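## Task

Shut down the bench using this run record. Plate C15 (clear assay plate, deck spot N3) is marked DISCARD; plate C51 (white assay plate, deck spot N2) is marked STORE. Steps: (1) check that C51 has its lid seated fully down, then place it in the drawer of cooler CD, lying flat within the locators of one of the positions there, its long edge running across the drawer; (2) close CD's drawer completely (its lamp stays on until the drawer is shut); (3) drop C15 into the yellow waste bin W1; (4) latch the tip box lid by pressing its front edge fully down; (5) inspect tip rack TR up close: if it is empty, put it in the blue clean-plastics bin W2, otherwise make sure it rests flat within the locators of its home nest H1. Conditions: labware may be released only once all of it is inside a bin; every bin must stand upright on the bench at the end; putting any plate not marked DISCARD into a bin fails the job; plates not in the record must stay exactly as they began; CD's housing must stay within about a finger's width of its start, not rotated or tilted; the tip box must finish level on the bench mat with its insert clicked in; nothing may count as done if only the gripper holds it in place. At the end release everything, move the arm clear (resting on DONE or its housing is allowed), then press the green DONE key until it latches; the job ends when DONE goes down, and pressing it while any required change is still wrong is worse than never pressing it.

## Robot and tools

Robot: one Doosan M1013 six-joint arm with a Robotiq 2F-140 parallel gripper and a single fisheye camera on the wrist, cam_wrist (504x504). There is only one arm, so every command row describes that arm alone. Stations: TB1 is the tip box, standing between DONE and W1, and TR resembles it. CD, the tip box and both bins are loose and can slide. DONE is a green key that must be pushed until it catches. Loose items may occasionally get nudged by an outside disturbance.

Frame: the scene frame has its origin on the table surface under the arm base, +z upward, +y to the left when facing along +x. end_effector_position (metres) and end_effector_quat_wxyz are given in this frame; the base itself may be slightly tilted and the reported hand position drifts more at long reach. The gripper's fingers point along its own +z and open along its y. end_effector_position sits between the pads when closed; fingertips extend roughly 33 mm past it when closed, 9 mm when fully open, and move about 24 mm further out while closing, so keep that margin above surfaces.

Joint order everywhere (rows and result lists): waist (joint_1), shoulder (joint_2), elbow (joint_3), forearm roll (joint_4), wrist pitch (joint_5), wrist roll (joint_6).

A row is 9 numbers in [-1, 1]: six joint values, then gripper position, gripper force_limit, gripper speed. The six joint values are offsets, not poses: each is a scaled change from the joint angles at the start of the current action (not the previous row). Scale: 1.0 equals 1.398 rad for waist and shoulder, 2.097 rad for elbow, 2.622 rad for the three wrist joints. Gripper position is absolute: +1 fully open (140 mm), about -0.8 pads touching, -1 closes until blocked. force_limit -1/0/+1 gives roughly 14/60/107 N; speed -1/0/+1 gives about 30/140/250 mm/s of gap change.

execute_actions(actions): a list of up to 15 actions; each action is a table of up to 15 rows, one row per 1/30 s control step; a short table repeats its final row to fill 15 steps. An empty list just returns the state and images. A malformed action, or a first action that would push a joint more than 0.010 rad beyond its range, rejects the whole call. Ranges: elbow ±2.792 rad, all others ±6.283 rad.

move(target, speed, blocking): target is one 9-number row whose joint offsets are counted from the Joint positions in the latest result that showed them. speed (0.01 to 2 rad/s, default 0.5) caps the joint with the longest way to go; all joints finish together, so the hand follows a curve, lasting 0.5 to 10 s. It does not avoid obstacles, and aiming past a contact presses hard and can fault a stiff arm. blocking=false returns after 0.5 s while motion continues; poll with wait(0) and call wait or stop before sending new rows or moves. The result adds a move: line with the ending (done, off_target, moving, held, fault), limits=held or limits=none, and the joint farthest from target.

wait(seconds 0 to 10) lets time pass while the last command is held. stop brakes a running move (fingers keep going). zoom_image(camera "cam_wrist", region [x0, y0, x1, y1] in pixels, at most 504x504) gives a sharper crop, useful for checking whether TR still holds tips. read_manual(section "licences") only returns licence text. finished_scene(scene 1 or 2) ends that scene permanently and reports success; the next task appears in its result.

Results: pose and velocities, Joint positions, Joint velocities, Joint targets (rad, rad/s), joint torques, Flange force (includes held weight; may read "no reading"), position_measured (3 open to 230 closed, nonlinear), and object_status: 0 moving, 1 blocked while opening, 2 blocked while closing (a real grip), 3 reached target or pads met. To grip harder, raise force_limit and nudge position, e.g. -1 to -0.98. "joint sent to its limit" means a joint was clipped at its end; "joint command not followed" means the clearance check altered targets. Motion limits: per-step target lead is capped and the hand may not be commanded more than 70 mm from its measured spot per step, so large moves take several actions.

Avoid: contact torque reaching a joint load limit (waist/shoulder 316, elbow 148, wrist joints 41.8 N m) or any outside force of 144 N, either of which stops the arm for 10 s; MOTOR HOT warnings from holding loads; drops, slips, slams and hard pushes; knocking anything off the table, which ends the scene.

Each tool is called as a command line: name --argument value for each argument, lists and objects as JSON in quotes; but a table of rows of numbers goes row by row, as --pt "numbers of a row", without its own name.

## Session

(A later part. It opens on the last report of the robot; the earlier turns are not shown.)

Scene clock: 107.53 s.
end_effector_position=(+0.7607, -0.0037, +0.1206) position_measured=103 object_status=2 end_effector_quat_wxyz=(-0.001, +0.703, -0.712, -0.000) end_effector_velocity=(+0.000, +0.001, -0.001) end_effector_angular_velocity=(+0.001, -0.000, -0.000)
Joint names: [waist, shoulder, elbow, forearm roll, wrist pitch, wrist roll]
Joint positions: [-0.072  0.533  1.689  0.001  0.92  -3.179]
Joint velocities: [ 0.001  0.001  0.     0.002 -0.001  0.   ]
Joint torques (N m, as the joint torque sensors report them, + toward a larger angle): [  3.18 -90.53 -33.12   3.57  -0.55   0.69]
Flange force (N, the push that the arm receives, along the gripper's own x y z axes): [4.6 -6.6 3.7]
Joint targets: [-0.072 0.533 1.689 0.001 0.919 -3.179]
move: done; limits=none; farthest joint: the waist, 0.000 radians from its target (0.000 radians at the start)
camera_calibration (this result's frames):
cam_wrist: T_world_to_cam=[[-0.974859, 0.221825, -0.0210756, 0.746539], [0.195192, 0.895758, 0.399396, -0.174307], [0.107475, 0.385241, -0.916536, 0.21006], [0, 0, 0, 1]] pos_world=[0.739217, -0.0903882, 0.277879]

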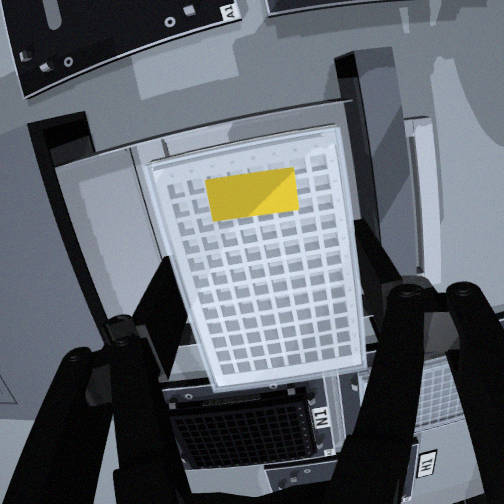

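move --target '[0,0.0185,0.006,0,-0.0142,0.004,-1,-0.3,-0.8]' --speed 0.04

zoom_image --camera "cam_wrist" --region '[80,60,440,420]'

Scene clock: 119.97 s.
end_effector_position=(+0.7607, -0.0037, +0.0954) position_measured=103 object_status=2 end_effector_quat_wxyz=(-0.001, +0.699, -0.715, -0.001) end_effector_velocity=(-0.001, -0.000, -0.001) end_effector_angular_velocity=(-0.001, +0.001, +0.000)
Joint names: [waist, shoulder, elbow, forearm roll, wrist pitch, wrist roll]
Joint positions: [-0.072  0.559  1.701  0.001  0.882 -3.169]
Joint velocities: [-0.     0.001  0.002 -0.001 -0.001  0.   ]
Joint torques (N m, as the joint torque sensors report them, + toward a larger angle): [  2.49 -91.11 -32.41   3.44  -0.31   0.74]
Flange force (N, the push that the arm receives, along the gripper's own x y z axes): [4.0 -4.5 3.5]
Joint targets: [-0.072 0.559 1.701 0.001 0.882 -3.169]
move: done; limits=none; farthest joint: the waist, 0.000 radians from its target (0.000 radians at the start)
camera_calibration (this result's frames):
cam_wrist: T_world_to_cam=[[-0.972503, 0.232042, -0.0198658, 0.744125], [0.205069, 0.893635, 0.399204, -0.171806], [0.110385, 0.384153, -0.916647, 0.184823], [0, 0, 0, 1]] pos_world=[0.738494, -0.0901364, 0.252786]

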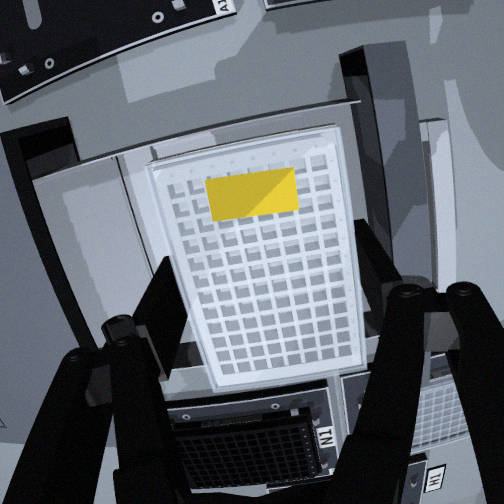

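Region (80, 60, 440, 420) of cam_wrist's 504x504 image, scaled by 1.400, with more detail than that image has.

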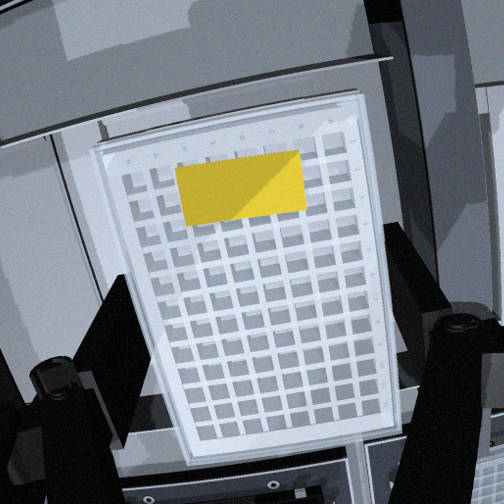

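move --target '[0,0.015,-0.0008,0,-0.0073,0,-1,-0.3,-0.8]' --speed 0.03

zoom_image --camera "cam_wrist" --region '[100,70,400,270]'

Scene clock: 126.47 s.
end_effector_position=(+0.7647, -0.0038, +0.0802) position_measured=103 object_status=2 end_effector_quat_wxyz=(-0.001, +0.699, -0.715, -0.001) end_effector_velocity=(-0.000, -0.000, -0.001) end_effector_angular_velocity=(-0.001, +0.001, +0.001)
Joint names: [waist, shoulder, elbow, forearm roll, wrist pitch, wrist roll]
Joint positions: [-0.072  0.58   1.699  0.001  0.863 -3.169]
Joint velocities: [-0.     0.002  0.    -0.001 -0.001  0.   ]
Joint torques (N m, as the joint torque sensors report them, + toward a larger angle): [  2.61 -91.22 -31.65   3.52  -0.46   0.56]
Flange force (N, the push that the arm receives, along the gripper's own x y z axes): [4.1 -4.0 2.4]
Joint targets: [-0.072 0.580 1.699 0.001 0.863 -3.169]
move: done; limits=none; farthest joint: the waist, 0.000 radians from its target (0.000 radians at the start)
camera_calibration (this result's frames):
cam_wrist: T_world_to_cam=[[-0.972502, 0.23206, -0.0197234, 0.74771], [0.205144, 0.893631, 0.399174, -0.166451], [0.110258, 0.384151, -0.916663, 0.170601], [0, 0, 0, 1]] pos_world=[0.742486, -0.090304, 0.237574]

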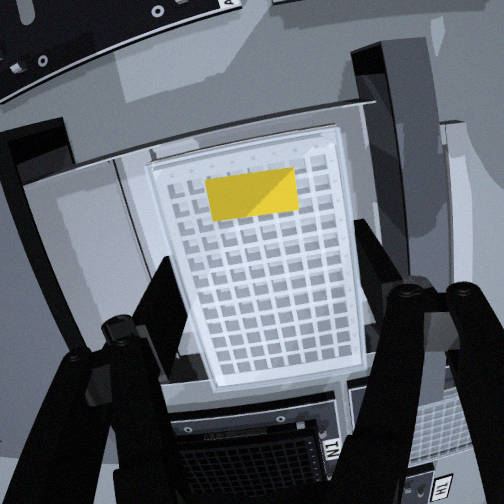

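Region (100, 70, 400, 270) of cam_wrist's 504x504 image, scaled by 1.680, with more detail than that image has.

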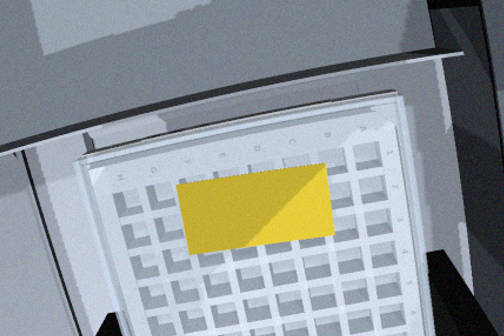

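move --target '[-0.001,0.0141,-0.0002,0,-0.0073,0,-1,-0.3,-0.8]' --speed 0.03

zoom_image --camera "cam_wrist" --region '[80,60,440,420]'

Scene clock: 132.40 s.
end_effector_position=(+0.7677, -0.0050, +0.0654) position_measured=103 object_status=2 end_effector_quat_wxyz=(-0.001, +0.698, -0.716, -0.001) end_effector_velocity=(+0.000, -0.000, -0.001) end_effector_angular_velocity=(-0.000, +0.000, +0.000)
Joint names: [waist, shoulder, elbow, forearm roll, wrist pitch, wrist roll]
Joint positions: [-0.074  0.599  1.699  0.001  0.844 -3.169]
Joint velocities: [-0.     0.002 -0.    -0.001 -0.001  0.   ]
Joint torques (N m, as the joint torque sensors report them, + toward a larger angle): [  2.59 -94.08 -31.1    3.38  -0.57   0.65]
Flange force (N, the push that the arm receives, along the gripper's own x y z axes): [3.8 -6.1 4.0]
Joint targets: [-0.074 0.599 1.699 0.001 0.844 -3.169]
move: done; limits=none; farthest joint: the waist, 0.000 radians from its target (0.001 radians at the start)
camera_calibration (this result's frames):
cam_wrist: T_world_to_cam=[[-0.972183, 0.233403, -0.0195791, 0.750381], [0.206438, 0.893346, 0.399144, -0.161057], [0.110653, 0.383999, -0.916679, 0.156799], [0, 0, 0, 1]] pos_world=[0.745406, -0.0914724, 0.222711]

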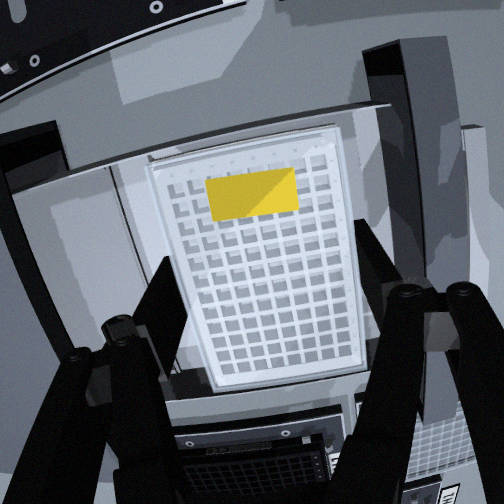

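Region (80, 60, 440, 420) of cam_wrist's 504x504 image, scaled by 1.400, with more detail than that image has.

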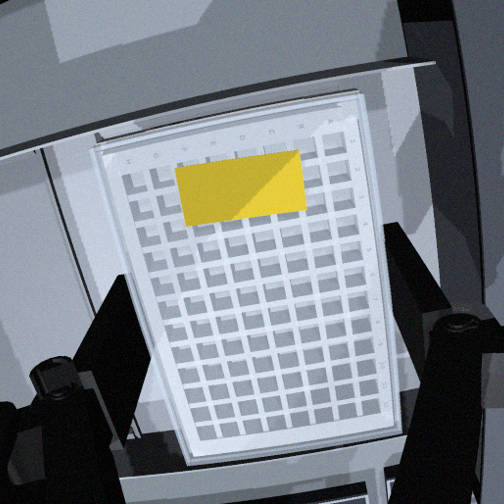

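move --target '[0,0.0077,0.002,0,-0.0057,-0.003,-1,-0.3,-0.8]' --speed 0.015

zoom_image --camera "cam_wrist" --region '[80,60,440,420]'

Scene clock: 139.67 s.
end_effector_position=(+0.7676, -0.0050, +0.0554) position_measured=103 object_status=2 end_effector_quat_wxyz=(-0.001, +0.701, -0.713, -0.001) end_effector_velocity=(+0.000, +0.000, -0.001) end_effector_angular_velocity=(-0.001, +0.001, +0.001)
Joint names: [waist, shoulder, elbow, forearm roll, wrist pitch, wrist roll]
Joint positions: [-0.074  0.61   1.703  0.001  0.829 -3.177]
Joint velocities: [ 0.     0.002 -0.    -0.001 -0.001 -0.   ]
Joint torques (N m, as the joint torque sensors report them, + toward a larger angle): [  3.37 -93.11 -30.61   3.41  -0.62   0.53]
Flange force (N, the push that the arm receives, along the gripper's own x y z axes): [4.9 -4.8 2.9]
Joint targets: [-0.074 0.610 1.703 0.001 0.829 -3.177]
move: done; limits=none; farthest joint: the waist, 0.000 radians from its target (0.000 radians at the start)
camera_calibration (this result's frames):
cam_wrist: T_world_to_cam=[[-0.97398, 0.225786, -0.0195851, 0.75142], [0.199437, 0.894938, 0.399138, -0.151691], [0.107647, 0.384846, -0.916682, 0.149982], [0, 0, 0, 1]] pos_world=[0.745976, -0.0916262, 0.212748]

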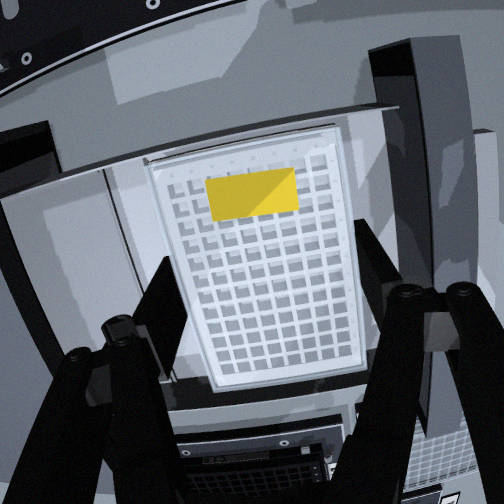

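Region (80, 60, 440, 420) of cam_wrist's 504x504 image, scaled by 1.400, with more detail than that image has.

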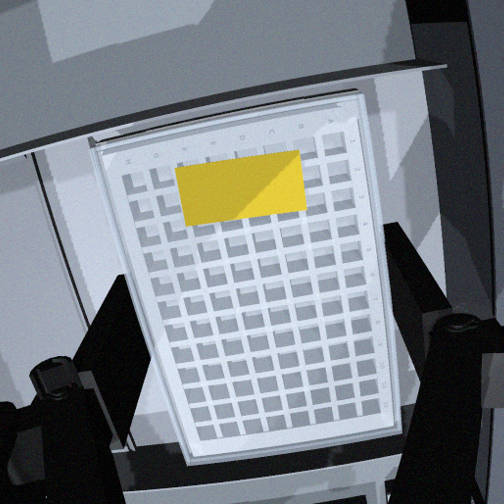

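Down 4 mm, +1 mm x, release.

move --target '[0,0.004,-0.0003,0,-0.0019,0,-1,-0.3,-0.8]' --speed 0.01

move --target '[0,0,0,0,0,0,0.3,-0.3,-0.8]'

move --target '[0,-0.08,-0.022,0,0.0603,0,0.3,-0.3,-0.8]' --speed 0.2

zoom_image --camera "cam_wrist" --region '[120,80,380,340]'

Scene clock: 149.43 s.
end_effector_position=(+0.7686, -0.0050, +0.0514) position_measured=103 object_status=2 end_effector_quat_wxyz=(-0.001, +0.701, -0.713, -0.001) end_effector_velocity=(+0.001, -0.000, -0.000) end_effector_angular_velocity=(-0.000, -0.002, -0.000)
Joint names: [waist, shoulder, elbow, forearm roll, wrist pitch, wrist roll]
Joint positions: [-0.074  0.616  1.703  0.001  0.824 -3.177]
Joint velocities: [-0.     0.    -0.001 -0.    -0.002  0.   ]
Joint torques (N m, as the joint torque sensors report them, + toward a larger angle): [  4.33 -94.23 -30.42   3.42  -0.37   0.56]
Flange force (N, the push that the arm receives, along the gripper's own x y z axes): [6.1 -5.0 3.5]
Joint targets: [-0.074 0.616 1.703 0.001 0.824 -3.177]
move: done; limits=none; farthest joint: the waist, 0.000 radians from its target (0.000 radians at the start)
camera_calibration (this result's frames):
cam_wrist: T_world_to_cam=[[-0.973985, 0.225764, -0.0196055, 0.752292], [0.199409, 0.894944, 0.399139, -0.150222], [0.107657, 0.384846, -0.916681, 0.146214], [0, 0, 0, 1]] pos_world=[0.746935, -0.0916697, 0.20874]

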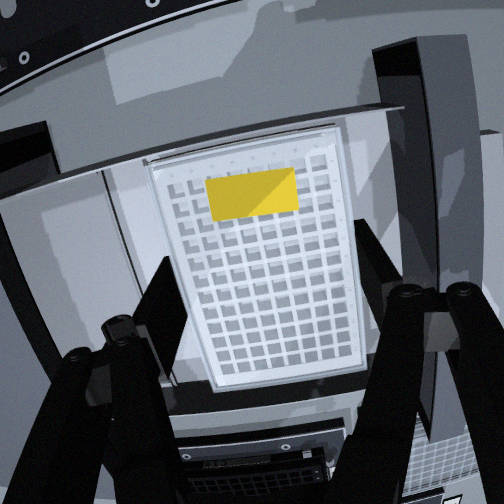

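Scene clock: 149.93 s.
end_effector_position=(+0.7686, -0.0050, +0.0514) position_measured=91 object_status=3 end_effector_quat_wxyz=(-0.001, +0.701, -0.713, -0.001) end_effector_velocity=(+0.000, -0.000, +0.001) end_effector_angular_velocity=(-0.000, -0.001, +0.001)
Joint names: [waist, shoulder, elbow, forearm roll, wrist pitch, wrist roll]
Joint positions: [-0.074  0.616  1.703  0.001  0.824 -3.177]
Joint velocities: [ 0.    -0.001  0.    -0.    -0.    -0.   ]
Joint torques (N m, as the joint torque sensors report them, + toward a larger angle): [  2.85 -93.3  -30.12   3.43  -0.39   0.47]
Flange force (N, the push that the arm receives, along the gripper's own x y z axes): [4.0 -5.0 2.4]
Joint targets: [-0.074 0.616 1.703 0.001 0.824 -3.177]
move: done; limits=none; farthest joint: the waist, 0.000 radians from its target (0.000 radians at the start)
camera_calibration (this result's frames):
cam_wrist: T_world_to_cam=[[-0.973985, 0.225764, -0.0196176, 0.752301], [0.199403, 0.894944, 0.399141, -0.150218], [0.107668, 0.384845, -0.91668, 0.146201], [0, 0, 0, 1]] pos_world=[0.746942, -0.0916701, 0.208736]

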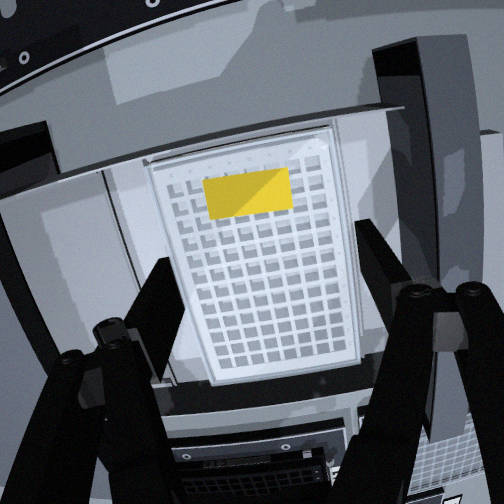

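Scene clock: 151.10 s.
end_effector_position=(+0.7643, -0.0050, +0.1574) position_measured=91 object_status=3 end_effector_quat_wxyz=(-0.001, +0.701, -0.713, -0.001) end_effector_velocity=(-0.000, +0.000, +0.001) end_effector_angular_velocity=(+0.000, +0.000, -0.001)
Joint names: [waist, shoulder, elbow, forearm roll, wrist pitch, wrist roll]
Joint positions: [-0.074  0.504  1.656  0.001  0.982 -3.177]
Joint velocities: [-0.    -0.001 -0.     0.     0.001  0.   ]
Joint torques (N m, as the joint torque sensors report them, + toward a larger angle): [  2.82 -84.63 -34.16   3.91  -0.67   0.5 ]
Flange force (N, the push that the arm receives, along the gripper's own x y z axes): [3.9 -1.5 -1.3]
Joint targets: [-0.074 0.504 1.656 0.001 0.982 -3.177]
move: done; limits=none; farthest joint: the waist, 0.000 radians from its target (0.000 radians at the start)
camera_calibration (this result's frames):
cam_wrist: T_world_to_cam=[[-0.974005, 0.225688, -0.0194753, 0.750245], [0.199384, 0.894933, 0.399176, -0.191712], [0.107518, 0.384916, -0.916668, 0.243878], [0, 0, 0, 1]] pos_world=[0.742746, -0.0916244, 0.314693]

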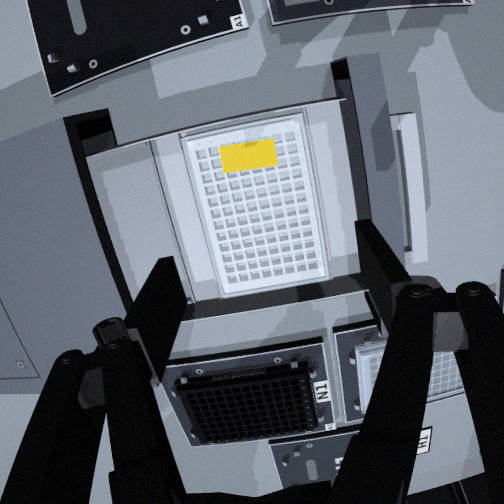

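Region (120, 80, 380, 340) of cam_wrist's 504x504 image, scaled by 1.938, with more detail than that image has.

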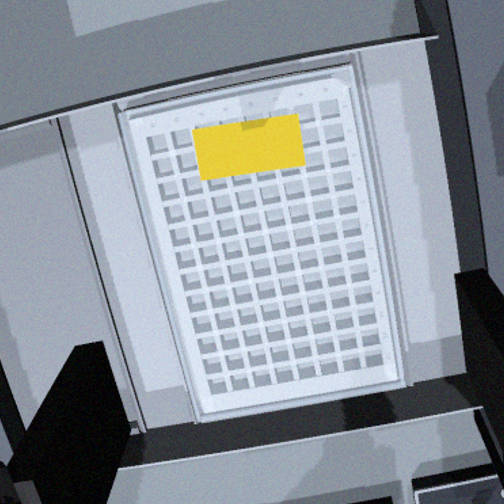

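move --target '[0,-0.1624,0.1574,0,-0.0393,0.598,-1,0,0]' --speed 1

move --target '[0,0.08,0.0267,0,-0.064,0,-1,0,0]' --speed 0.25

move --target '[0,0.169,-0.198,0,0.068,0,-1,0,0]' --speed 0.12

Scene clock: 164.47 s.
end_effector_position=(+0.6002, +0.0035, +0.1645) position_measured=233 object_status=3 end_effector_quat_wxyz=(+0.000, +0.007, +1.000, +0.001) end_effector_velocity=(-0.001, -0.000, -0.000) end_effector_angular_velocity=(-0.001, +0.001, +0.000)
Joint names: [waist, shoulder, elbow, forearm roll, wrist pitch, wrist roll]
Joint positions: [-0.074  0.277  1.987  0.001  0.879 -1.609]
Joint velocities: [ 0.001 -0.     0.001 -0.002 -0.     0.001]
Joint torques (N m, as the joint torque sensors report them, + toward a larger angle): [  3.71 -63.73 -31.52   3.51  -0.32   0.4 ]
Flange force (N, the push that the arm receives, along the gripper's own x y z axes): [-5.7 -6.6 2.8]
Joint targets: [-0.074 0.277 1.987 0.001 0.879 -1.609]
move: done; limits=none; farthest joint: the waist, 0.000 radians from its target (0.000 radians at the start)
camera_calibration (this result's frames):
cam_wrist: T_world_to_cam=[[0.222567, 0.974759, -0.0175461, -0.132521], [0.89636, -0.197522, 0.396894, -0.583555], [0.38341, -0.104063, -0.917697, 0.101051], [0, 0, 0, 1]] pos_world=[0.513826, 0.0244268, 0.322019]

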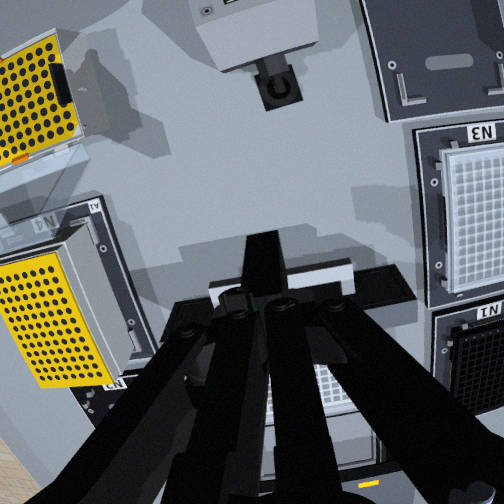

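Scene clock: 165.53 s.
end_effector_position=(+0.6002, +0.0036, +0.0750) position_measured=233 object_status=3 end_effector_quat_wxyz=(+0.000, +0.007, +1.000, +0.001) end_effector_velocity=(-0.001, -0.001, -0.001) end_effector_angular_velocity=(+0.000, +0.002, -0.002)
Joint names: [waist, shoulder, elbow, forearm roll, wrist pitch, wrist roll]
Joint positions: [-0.074  0.389  2.042  0.001  0.712 -1.609]
Joint velocities: [-0.001  0.001  0.002  0.001 -0.001 -0.   ]
Joint torques (N m, as the joint torque sensors report them, + toward a larger angle): [  2.7  -68.   -26.94   3.13  -0.37   0.57]
Flange force (N, the push that the arm receives, along the gripper's own x y z axes): [-2.5 -5.5 1.9]
Joint targets: [-0.074 0.389 2.043 0.001 0.712 -1.609]
move: done; limits=none; farthest joint: the elbow, 0.001 radians from its target (0.056 radians at the start)
camera_calibration (this result's frames):
cam_wrist: T_world_to_cam=[[0.222663, 0.974736, -0.0176228, -0.134258], [0.896353, -0.197582, 0.396879, -0.547975], [0.383371, -0.104166, -0.917702, 0.0190363], [0, 0, 0, 1]] pos_world=[0.513775, 0.0245796, 0.232584]

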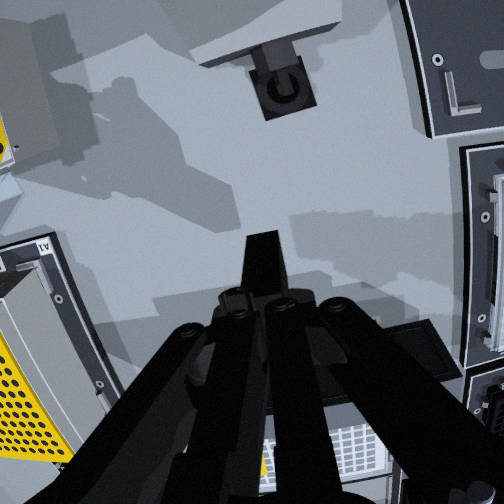

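Scene clock: 169.33 s.
end_effector_position=(+0.7975, -0.0066, +0.0760) position_measured=233 object_status=3 end_effector_quat_wxyz=(+0.000, +0.007, +1.000, +0.001) end_effector_velocity=(+0.000, -0.000, -0.000) end_effector_angular_velocity=(-0.001, -0.000, +0.001)
Joint names: [waist, shoulder, elbow, forearm roll, wrist pitch, wrist roll]
Joint positions: [-0.074  0.625  1.627  0.001  0.89  -1.609]
Joint velocities: [-0.     0.001 -0.    -0.001 -0.    -0.   ]
Joint torques (N m, as the joint torque sensors report them, + toward a larger angle): [  1.93 -95.71 -32.23   3.32  -1.19   0.57]
Flange force (N, the push that the arm receives, along the gripper's own x y z axes): [-4.8 -3.0 1.0]
Joint targets: [-0.074 0.625 1.627 0.001 0.890 -1.609]
move: done; limits=none; farthest joint: the elbow, 0.001 radians from its target (0.416 radians at the start)
camera_calibration (this result's frames):
cam_wrist: T_world_to_cam=[[0.222598, 0.974754, -0.0174273, -0.168196], [0.896091, -0.197528, 0.397496, -0.727091], [0.384019, -0.104098, -0.917438, -0.0573185], [0, 0, 0, 1]] pos_world=[0.710991, 0.0143626, 0.233498]

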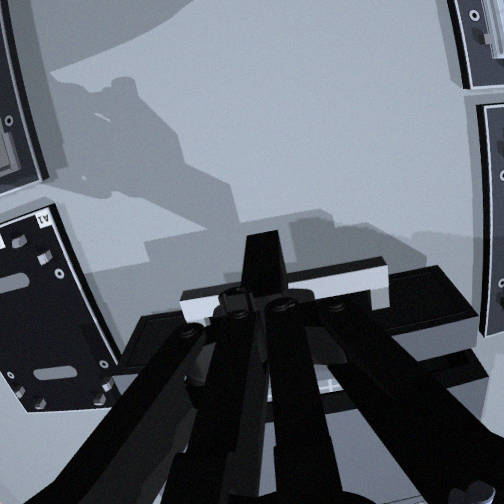

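move --target '[0,0.0082,-0.01,0,0.0036,0,-1,0,0]' --speed 0.03

move --target '[0,0.0028,-0.0034,0,0.0012,0,-1,0,0]' --speed 0.015

Scene clock: 174.70 s.
end_effector_position=(+0.8065, -0.0070, +0.0760) position_measured=233 object_status=3 end_effector_quat_wxyz=(+0.000, +0.007, +1.000, +0.001) end_effector_velocity=(+0.000, +0.000, +0.001) end_effector_angular_velocity=(+0.001, -0.000, -0.001)
Joint names: [waist, shoulder, elbow, forearm roll, wrist pitch, wrist roll]
Joint positions: [-0.074  0.636  1.606  0.001  0.899 -1.609]
Joint velocities: [-0.    -0.    -0.001  0.001  0.001  0.   ]
Joint torques (N m, as the joint torque sensors report them, + toward a larger angle): [  1.67 -98.12 -33.99   3.14  -1.13   0.55]
Flange force (N, the push that the arm receives, along the gripper's own x y z axes): [-2.9 -2.7 3.0]
Joint targets: [-0.074 0.636 1.606 0.001 0.899 -1.609]
move: done; limits=none; farthest joint: the waist, 0.000 radians from its target (0.000 radians at the start)
camera_calibration (this result's frames):
cam_wrist: T_world_to_cam=[[0.222595, 0.974755, -0.0174126, -0.169755], [0.896067, -0.197524, 0.397554, -0.735265], [0.384078, -0.104096, -0.917414, -0.0609283], [0, 0, 0, 1]] pos_world=[0.720034, 0.0138942, 0.233455]

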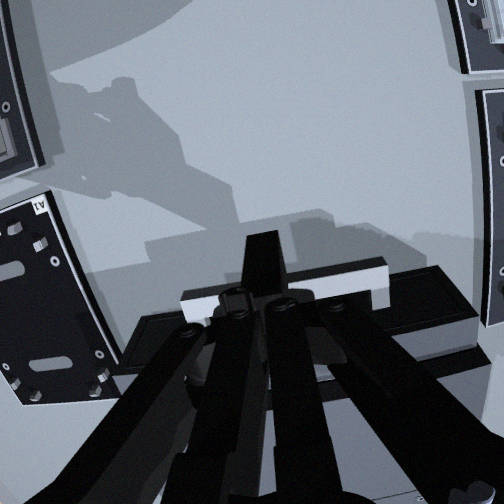

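Scene clock: 175.40 s.
end_effector_position=(+0.8096, -0.0072, +0.0759) position_measured=233 object_status=3 end_effector_quat_wxyz=(+0.001, +0.007, +1.000, +0.001) end_effector_velocity=(+0.001, +0.001, +0.001) end_effector_angular_velocity=(+0.001, -0.001, -0.000)
Joint names: [waist, shoulder, elbow, forearm roll, wrist pitch, wrist roll]
Joint positions: [-0.074  0.64   1.599  0.001  0.902 -1.609]
Joint velocities: [ 0.001 -0.    -0.001  0.001  0.001  0.   ]
Joint torques (N m, as the joint torque sensors report them, + toward a larger angle): [  1.92 -97.96 -32.01   3.59  -0.43   0.56]
Flange force (N, the push that the arm receives, along the gripper's own x y z axes): [-6.5 -2.7 2.4]
Joint targets: [-0.074 0.640 1.599 0.001 0.902 -1.609]
move: done; limits=none; farthest joint: the waist, 0.000 radians from its target (0.000 radians at the start)
camera_calibration (this result's frames):
cam_wrist: T_world_to_cam=[[0.222595, 0.974756, -0.0173998, -0.170283], [0.89604, -0.197521, 0.397616, -0.738012], [0.384141, -0.104098, -0.917387, -0.0622056], [0, 0, 0, 1]] pos_world=[0.723088, 0.013736, 0.233416]

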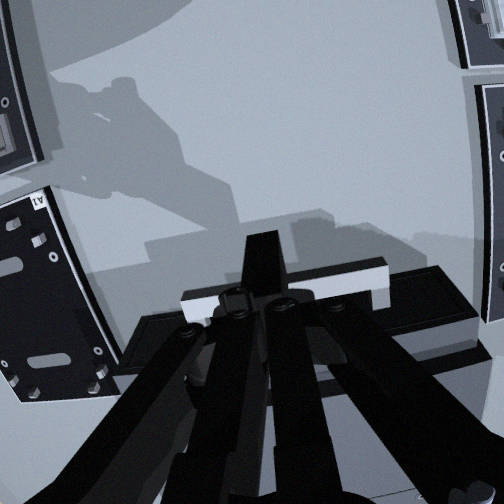

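move --target '[0,-0.12,0,0,0.064,0,1,0,0]' --speed 0.3

move --target '[-0.2475,-0.266,0.253,0,-0.0606,-0.138,1,0,0]' --speed 0.5

zoom_image --camera "cam_wrist" --region '[130,90,390,350]'

Scene clock: 182.83 s.
end_effector_position=(+0.7730, -0.0055, +0.2088) position_measured=3 object_status=0 end_effector_quat_wxyz=(+0.001, +0.007, +1.000, +0.001) end_effector_velocity=(-0.001, -0.000, +0.002) end_effector_angular_velocity=(-0.000, -0.000, +0.000)
Joint names: [waist, shoulder, elbow, forearm roll, wrist pitch, wrist roll]
Joint positions: [-0.074  0.472  1.599  0.001  1.07  -1.609]
Joint velocities: [ 0.    -0.002  0.001 -0.     0.001 -0.   ]
Joint torques (N m, as the joint torque sensors report them, + toward a larger angle): [  3.39 -86.35 -36.01   4.1   -0.36   0.62]
Flange force (N, the push that the arm receives, along the gripper's own x y z axes): [-4.8 -4.9 0.7]
Joint targets: [-0.074 0.472 1.599 0.001 1.070 -1.609]
move: done; limits=none; farthest joint: the waist, 0.000 radians from its target (0.000 radians at the start)
camera_calibration (this result's frames):
cam_wrist: T_world_to_cam=[[0.22251, 0.974776, -0.0173433, -0.161408], [0.896056, -0.197467, 0.397605, -0.757712], [0.384151, -0.104012, -0.917393, 0.0739794], [0, 0, 0, 1]] pos_world=[0.686448, 0.0154083, 0.366339]

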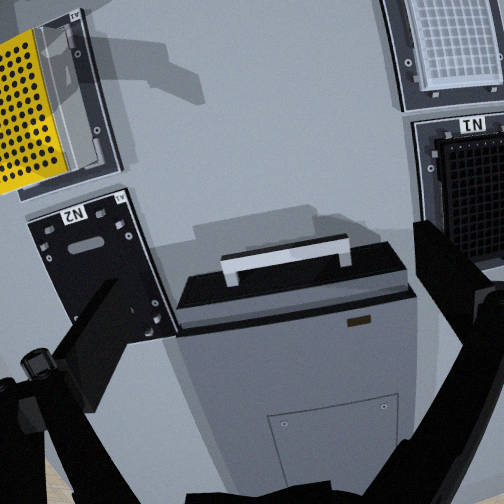

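Scene clock: 184.37 s.
end_effector_position=(+0.4779, -0.1634, +0.1989) position_measured=3 object_status=3 end_effector_quat_wxyz=(+0.001, -0.001, +1.000, +0.001) end_effector_velocity=(-0.001, +0.000, -0.001) end_effector_angular_velocity=(+0.001, +0.001, -0.000)
Joint names: [waist, shoulder, elbow, forearm roll, wrist pitch, wrist roll]
Joint positions: [-0.42   0.101  2.13   0.001  0.911 -1.971]
Joint velocities: [-0.     0.     0.001  0.001 -0.    -0.001]
Joint torques (N m, as the joint torque sensors report them, + toward a larger angle): [  1.78 -47.14 -31.94   3.61  -0.3    0.72]
Flange force (N, the push that the arm receives, along the gripper's own x y z axes): [-5.6 -6.8 3.0]
Joint targets: [-0.420 0.100 2.130 0.001 0.911 -1.971]
move: done; limits=none; farthest joint: the waist, 0.000 radians from its target (0.346 radians at the start)
camera_calibration (this result's frames):
cam_wrist: T_world_to_cam=[[0.207239, 0.978137, -0.0173326, 0.0658318], [0.898892, -0.183398, 0.397943, -0.519651], [0.386064, -0.0980494, -0.917246, 0.161776], [0, 0, 0, 1]] pos_world=[0.391011, -0.143833, 0.356321]

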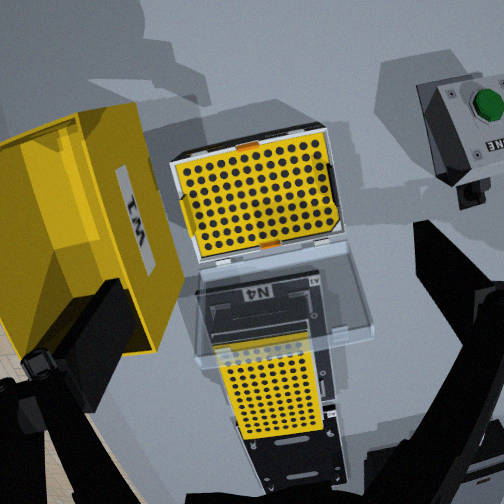

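Region (130, 90, 390, 350) of cam_wrist's 504x504 image, scaled by 1.938, with more detail than that image has.

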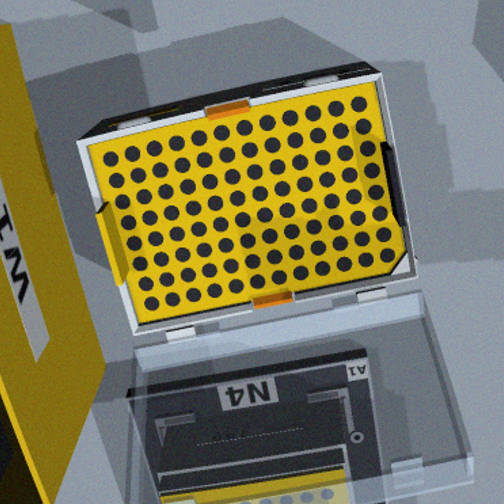

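move --target '[0,0.101,0.039,0,-0.085,0,-1,0,0]' --speed 0.2

move --target '[0,0.0092,0.0022,0,-0.0066,0,-1,0,0]' --speed 0.015

Scene clock: 191.23 s.
end_effector_position=(+0.4775, -0.1631, +0.0948) position_measured=233 object_status=3 end_effector_quat_wxyz=(+0.001, -0.001, +1.000, +0.001) end_effector_velocity=(-0.001, +0.000, -0.000) end_effector_angular_velocity=(-0.000, +0.000, -0.000)
Joint names: [waist, shoulder, elbow, forearm roll, wrist pitch, wrist roll]
Joint positions: [-0.42   0.242  2.212  0.001  0.689 -1.971]
Joint velocities: [-0.    -0.     0.001 -0.    -0.001 -0.   ]
Joint torques (N m, as the joint torque sensors report them, + toward a larger angle): [  2.65 -55.4  -25.18   2.88  -0.44   0.58]
Flange force (N, the push that the arm receives, along the gripper's own x y z axes): [-4.9 -8.5 5.0]
Joint targets: [-0.420 0.242 2.212 0.001 0.689 -1.971]
move: done; limits=none; farthest joint: the waist, 0.000 radians from its target (0.000 radians at the start)
camera_calibration (this result's frames):
cam_wrist: T_world_to_cam=[[0.207286, 0.978126, -0.0174002, 0.0637415], [0.898951, -0.18343, 0.397795, -0.477848], [0.385901, -0.098099, -0.917309, 0.0665733], [0, 0, 0, 1]] pos_world=[0.390658, -0.143468, 0.252263]

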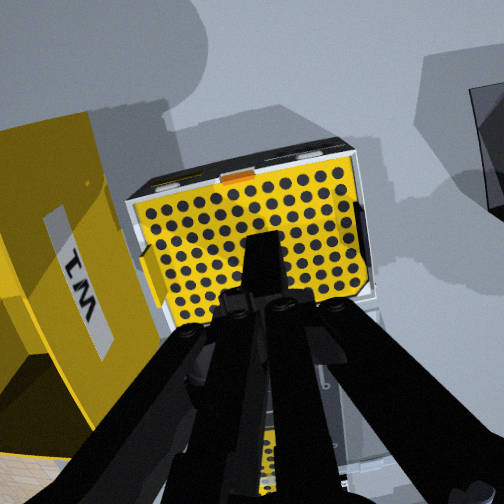

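Scene clock: 192.60 s.
end_effector_position=(+0.4776, -0.1631, +0.0867) position_measured=233 object_status=3 end_effector_quat_wxyz=(+0.001, -0.001, +1.000, +0.001) end_effector_velocity=(-0.000, -0.000, -0.000) end_effector_angular_velocity=(-0.001, +0.001, +0.002)
Joint names: [waist, shoulder, elbow, forearm roll, wrist pitch, wrist roll]
Joint positions: [-0.42   0.255  2.216  0.001  0.671 -1.971]
Joint velocities: [ 0.     0.     0.    -0.002 -0.    -0.   ]
Joint torques (N m, as the joint torque sensors report them, + toward a larger angle): [  2.78 -55.29 -25.62   3.02  -0.37   0.52]
Flange force (N, the push that the arm receives, along the gripper's own x y z axes): [-2.2 -7.5 4.3]
Joint targets: [-0.420 0.255 2.216 0.001 0.671 -1.971]
move: done; limits=none; farthest joint: the waist, 0.000 radians from its target (0.000 radians at the start)
camera_calibration (this result's frames):
cam_wrist: T_world_to_cam=[[0.207289, 0.978125, -0.0173761, 0.0635986], [0.899014, -0.18346, 0.397639, -0.47473], [0.385753, -0.0980476, -0.917378, 0.0592198], [0, 0, 0, 1]] pos_world=[0.390762, -0.143495, 0.244203]

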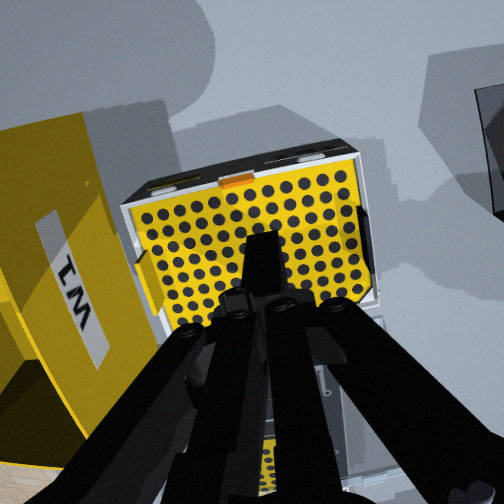

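Seated. Repeat lid sequence, with extra waist −0.016 at the press.

move --target '[0,-0.1107,-0.0412,0,0.0916,0,-1,0,0]' --speed 0.3

move --target '[0.063,0.1295,-0.1095,0,0.0187,0.0336,-1,0,0]' --speed 0.3

move --target '[0,0.0415,0.02,0,-0.038,0,-1,0,0]' --speed 0.15

move --target '[-0.051,-0.111,0.103,0,-0.023,-0.027,-1,0,0]' --speed 0.1

move --target '[-0.039,-0.0005,0.0466,0,-0.037,-0.016,0.15,0,0]' --speed 0.1

Scene clock: 200.93 s.
end_effector_position=(+0.4779, -0.1634, +0.1992) position_measured=233 object_status=3 end_effector_quat_wxyz=(+0.001, -0.001, +1.000, +0.001) end_effector_velocity=(+0.000, +0.001, +0.000) end_effector_angular_velocity=(+0.002, -0.000, -0.001)
Joint names: [waist, shoulder, elbow, forearm roll, wrist pitch, wrist roll]
Joint positions: [-0.42   0.1    2.13   0.001  0.911 -1.971]
Joint velocities: [ 0.001 -0.    -0.     0.002  0.001 -0.   ]
Joint torques (N m, as the joint torque sensors report them, + toward a larger angle): [  3.39 -46.29 -32.49   3.64  -0.47   0.6 ]
Flange force (N, the push that the arm receives, along the gripper's own x y z axes): [-2.0 -8.8 1.9]
Joint targets: [-0.420 0.100 2.130 0.001 0.911 -1.971]
move: done; limits=none; farthest joint: the waist, 0.000 radians from its target (0.000 radians at the start)
camera_calibration (this result's frames):
cam_wrist: T_world_to_cam=[[0.207198, 0.978143, -0.0174633, 0.0658884], [0.898646, -0.183243, 0.398569, -0.519816], [0.386657, -0.0982762, -0.916972, 0.161735], [0, 0, 0, 1]] pos_world=[0.390943, -0.143806, 0.35664]

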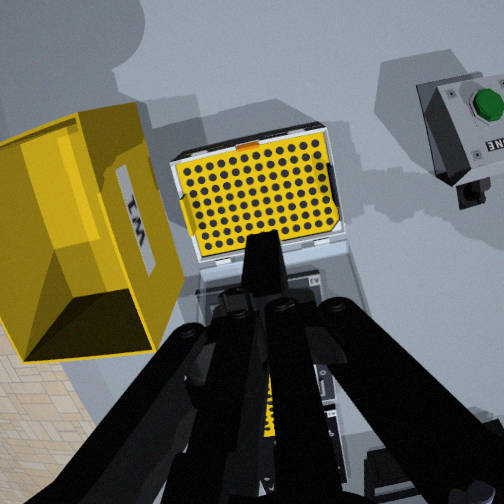

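Scene clock: 202.13 s.
end_effector_position=(+0.6104, -0.1591, +0.2001) position_measured=233 object_status=3 end_effector_quat_wxyz=(+0.001, -0.001, +1.000, +0.001) end_effector_velocity=(+0.002, -0.000, +0.001) end_effector_angular_velocity=(-0.001, -0.003, -0.000)
Joint names: [waist, shoulder, elbow, forearm roll, wrist pitch, wrist roll]
Joint positions: [-0.332  0.281  1.9    0.001  0.96  -1.883]
Joint velocities: [ 0.    -0.001 -0.002  0.     0.     0.001]
Joint torques (N m, as the joint torque sensors report them, + toward a larger angle): [  3.03 -67.45 -32.95   3.73  -0.44   0.5 ]
Flange force (N, the push that the arm receives, along the gripper's own x y z axes): [-7.1 -7.6 2.7]
Joint targets: [-0.332 0.281 1.900 0.001 0.960 -1.883]
move: done; limits=none; farthest joint: the waist, 0.000 radians from its target (0.088 radians at the start)
camera_calibration (this result's frames):
cam_wrist: T_world_to_cam=[[0.207167, 0.978152, -0.0173495, 0.0342597], [0.898816, -0.183302, 0.398159, -0.638489], [0.38628, -0.0980793, -0.917152, 0.111998], [0, 0, 0, 1]] pos_world=[0.523524, -0.139563, 0.357534]

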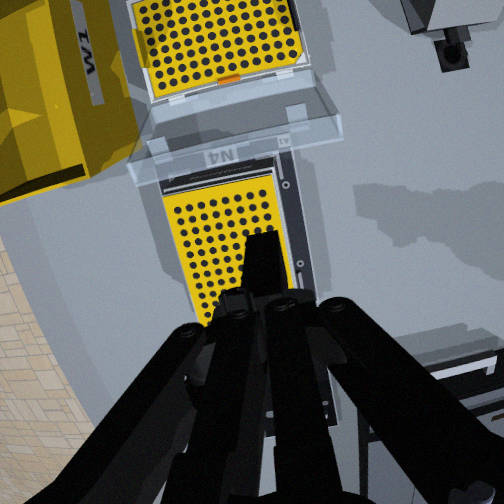

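Scene clock: 203.17 s.
end_effector_position=(+0.6104, -0.1590, +0.1450) position_measured=233 object_status=3 end_effector_quat_wxyz=(+0.001, -0.001, +1.000, +0.001) end_effector_velocity=(+0.001, +0.000, +0.000) end_effector_angular_velocity=(-0.001, -0.002, +0.001)
Joint names: [waist, shoulder, elbow, forearm roll, wrist pitch, wrist roll]
Joint positions: [-0.332  0.339  1.942  0.001  0.861 -1.883]
Joint velocities: [ 0.001 -0.    -0.001  0.    -0.001 -0.   ]
Joint torques (N m, as the joint torque sensors report them, + toward a larger angle): [  3.44 -70.69 -31.15   3.3   -0.41   0.74]
Flange force (N, the push that the arm receives, along the gripper's own x y z axes): [-5.2 -7.8 3.9]
Joint targets: [-0.332 0.339 1.942 0.001 0.861 -1.883]
move: done; limits=none; farthest joint: the waist, 0.000 radians from its target (0.000 radians at the start)
camera_calibration (this result's frames):
cam_wrist: T_world_to_cam=[[0.207204, 0.978144, -0.0173547, 0.0331721], [0.898935, -0.183366, 0.39786, -0.616557], [0.385982, -0.098039, -0.917282, 0.0617463], [0, 0, 0, 1]] pos_world=[0.523539, -0.139449, 0.302518]

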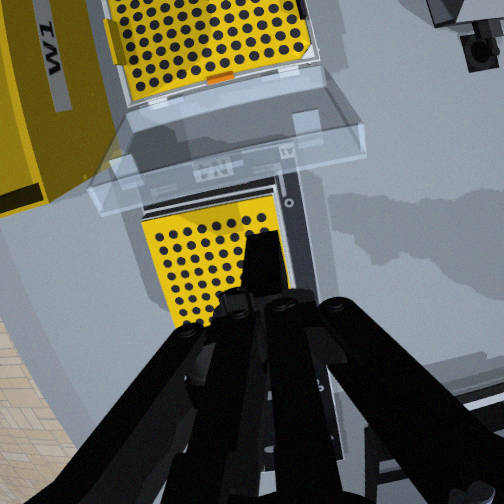

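Scene clock: 205.67 s.
end_effector_position=(+0.4899, -0.1590, +0.1446) position_measured=233 object_status=3 end_effector_quat_wxyz=(+0.000, -0.001, +1.000, +0.001) end_effector_velocity=(-0.003, +0.000, -0.001) end_effector_angular_velocity=(+0.000, +0.003, +0.000)
Joint names: [waist, shoulder, elbow, forearm roll, wrist pitch, wrist roll]
Joint positions: [-0.403  0.184  2.158  0.001  0.801 -1.954]
Joint velocities: [-0.001 -0.001  0.004 -0.001  0.    -0.   ]
Joint torques (N m, as the joint torque sensors report them, + toward a larger angle): [  3.52 -50.37 -30.48   3.28  -0.36   0.63]
Flange force (N, the push that the arm receives, along the gripper's own x y z axes): [1.3 -8.1 2.9]
Joint targets: [-0.403 0.184 2.158 0.001 0.801 -1.954]
move: done; limits=none; farthest joint: the waist, 0.000 radians from its target (0.072 radians at the start)
camera_calibration (this result's frames):
cam_wrist: T_world_to_cam=[[0.207735, 0.978033, -0.0172805, 0.0578196], [0.899018, -0.18393, 0.397412, -0.50813], [0.385503, -0.0980917, -0.917478, 0.108126], [0, 0, 0, 1]] pos_world=[0.403124, -0.139404, 0.302139]

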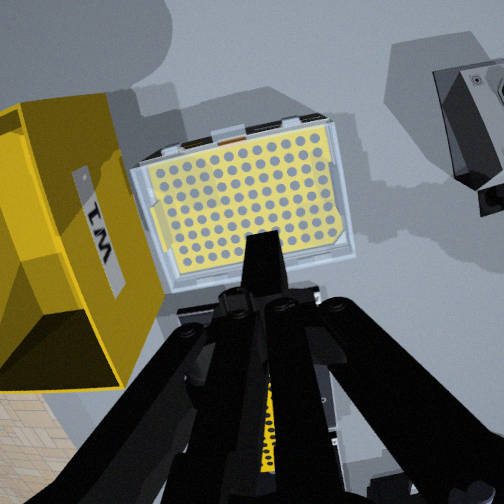

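Scene clock: 206.97 s.
end_effector_position=(+0.4443, -0.1685, +0.1076) position_measured=110 object_status=3 end_effector_quat_wxyz=(+0.000, +0.006, +1.000, +0.001) end_effector_velocity=(-0.001, +0.000, -0.001) end_effector_angular_velocity=(+0.002, -0.000, -0.004)
Joint names: [waist, shoulder, elbow, forearm roll, wrist pitch, wrist roll]
Joint positions: [-0.457  0.183  2.256  0.001  0.704 -1.996]
Joint velocities: [-0.002 -0.001  0.003  0.002 -0.002  0.   ]
Joint torques (N m, as the joint torque sensors report them, + toward a larger angle): [  3.67 -49.01 -27.02   3.03  -0.17   0.6 ]
Flange force (N, the push that the arm receives, along the gripper's own x y z axes): [-0.6 -9.7 5.1]
Joint targets: [-0.457 0.183 2.256 0.001 0.704 -1.996]
move: done; limits=none; farthest joint: the waist, 0.000 radians from its target (0.055 radians at the start)
camera_calibration (this result's frames):
cam_wrist: T_world_to_cam=[[0.220055, 0.975334, -0.0172816, 0.0700397], [0.896638, -0.195259, 0.397384, -0.455007], [0.384208, -0.102942, -0.91749, 0.0906152], [0, 0, 0, 1]] pos_world=[0.357749, -0.147828, 0.265162]

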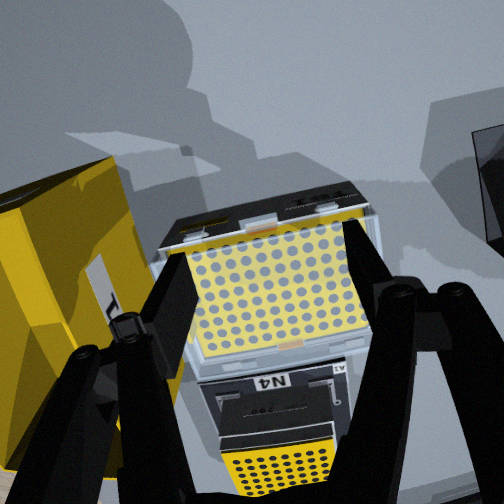

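move --target '[0,0.0082,0.0024,0,-0.0063,0,0.15,0,0]' --speed 0.012

Scene clock: 211.37 s.
end_effector_position=(+0.4442, -0.1685, +0.1004) position_measured=110 object_status=3 end_effector_quat_wxyz=(+0.000, +0.006, +1.000, +0.001) end_effector_velocity=(-0.002, +0.001, -0.002) end_effector_angular_velocity=(+0.001, +0.004, +0.003)
Joint names: [waist, shoulder, elbow, forearm roll, wrist pitch, wrist roll]
Joint positions: [-0.457  0.194  2.261  0.001  0.687 -1.996]
Joint velocities: [ 0.001  0.001  0.003 -0.002 -0.    -0.   ]
Joint torques (N m, as the joint torque sensors report them, + toward a larger angle): [  3.42 -50.41 -26.43   2.89  -0.23   0.5 ]
Flange force (N, the push that the arm receives, along the gripper's own x y z axes): [-1.5 -8.9 6.1]
Joint targets: [-0.457 0.194 2.261 0.001 0.687 -1.996]
move: done; limits=none; farthest joint: the waist, 0.000 radians from its target (0.000 radians at the start)
camera_calibration (this result's frames):
cam_wrist: T_world_to_cam=[[0.220037, 0.975338, -0.0172932, 0.0698934], [0.896636, -0.195236, 0.397399, -0.452054], [0.384222, -0.102948, -0.917483, 0.0840185], [0, 0, 0, 1]] pos_world=[0.357667, -0.147777, 0.25794]

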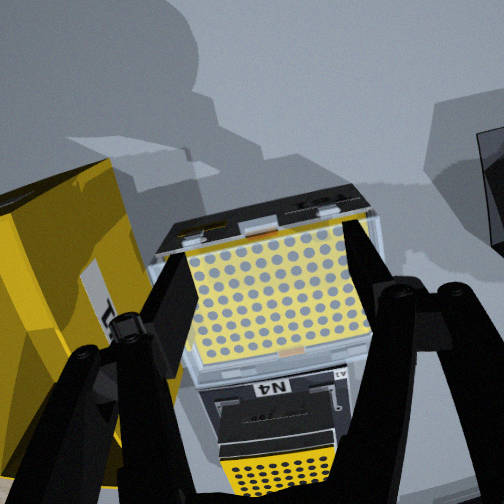

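move --target '[0,0.001,0.0003,0,-0.0008,0,0.15,0,0]' --speed 0.01

Scene clock: 214.20 s.
end_effector_position=(+0.4442, -0.1685, +0.0996) position_measured=110 object_status=3 end_effector_quat_wxyz=(+0.000, +0.006, +1.000, +0.001) end_effector_velocity=(+0.001, -0.000, -0.000) end_effector_angular_velocity=(-0.000, -0.001, +0.000)
Joint names: [waist, shoulder, elbow, forearm roll, wrist pitch, wrist roll]
Joint positions: [-0.457  0.196  2.261  0.001  0.685 -1.996]
Joint velocities: [ 0.001  0.001 -0.001  0.    -0.     0.   ]
Joint torques (N m, as the joint torque sensors report them, + toward a larger angle): [  2.32 -36.82 -19.99   3.51  -2.3    0.42]
Flange force (N, the push that the arm receives, along the gripper's own x y z axes): [2.5 -5.1 -25.1]
Joint targets: [-0.457 0.196 2.261 0.001 0.685 -1.996]
move: done; limits=none; farthest joint: the waist, 0.000 radians from its target (0.000 radians at the start)
camera_calibration (this result's frames):
cam_wrist: T_world_to_cam=[[0.220065, 0.975331, -0.0173236, 0.0698711], [0.896582, -0.195236, 0.397523, -0.451728], [0.384334, -0.103013, -0.917429, 0.0831782], [0, 0, 0, 1]] pos_world=[0.357666, -0.147772, 0.257092]

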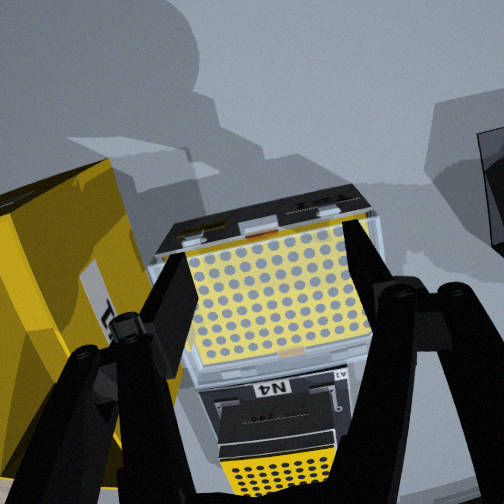

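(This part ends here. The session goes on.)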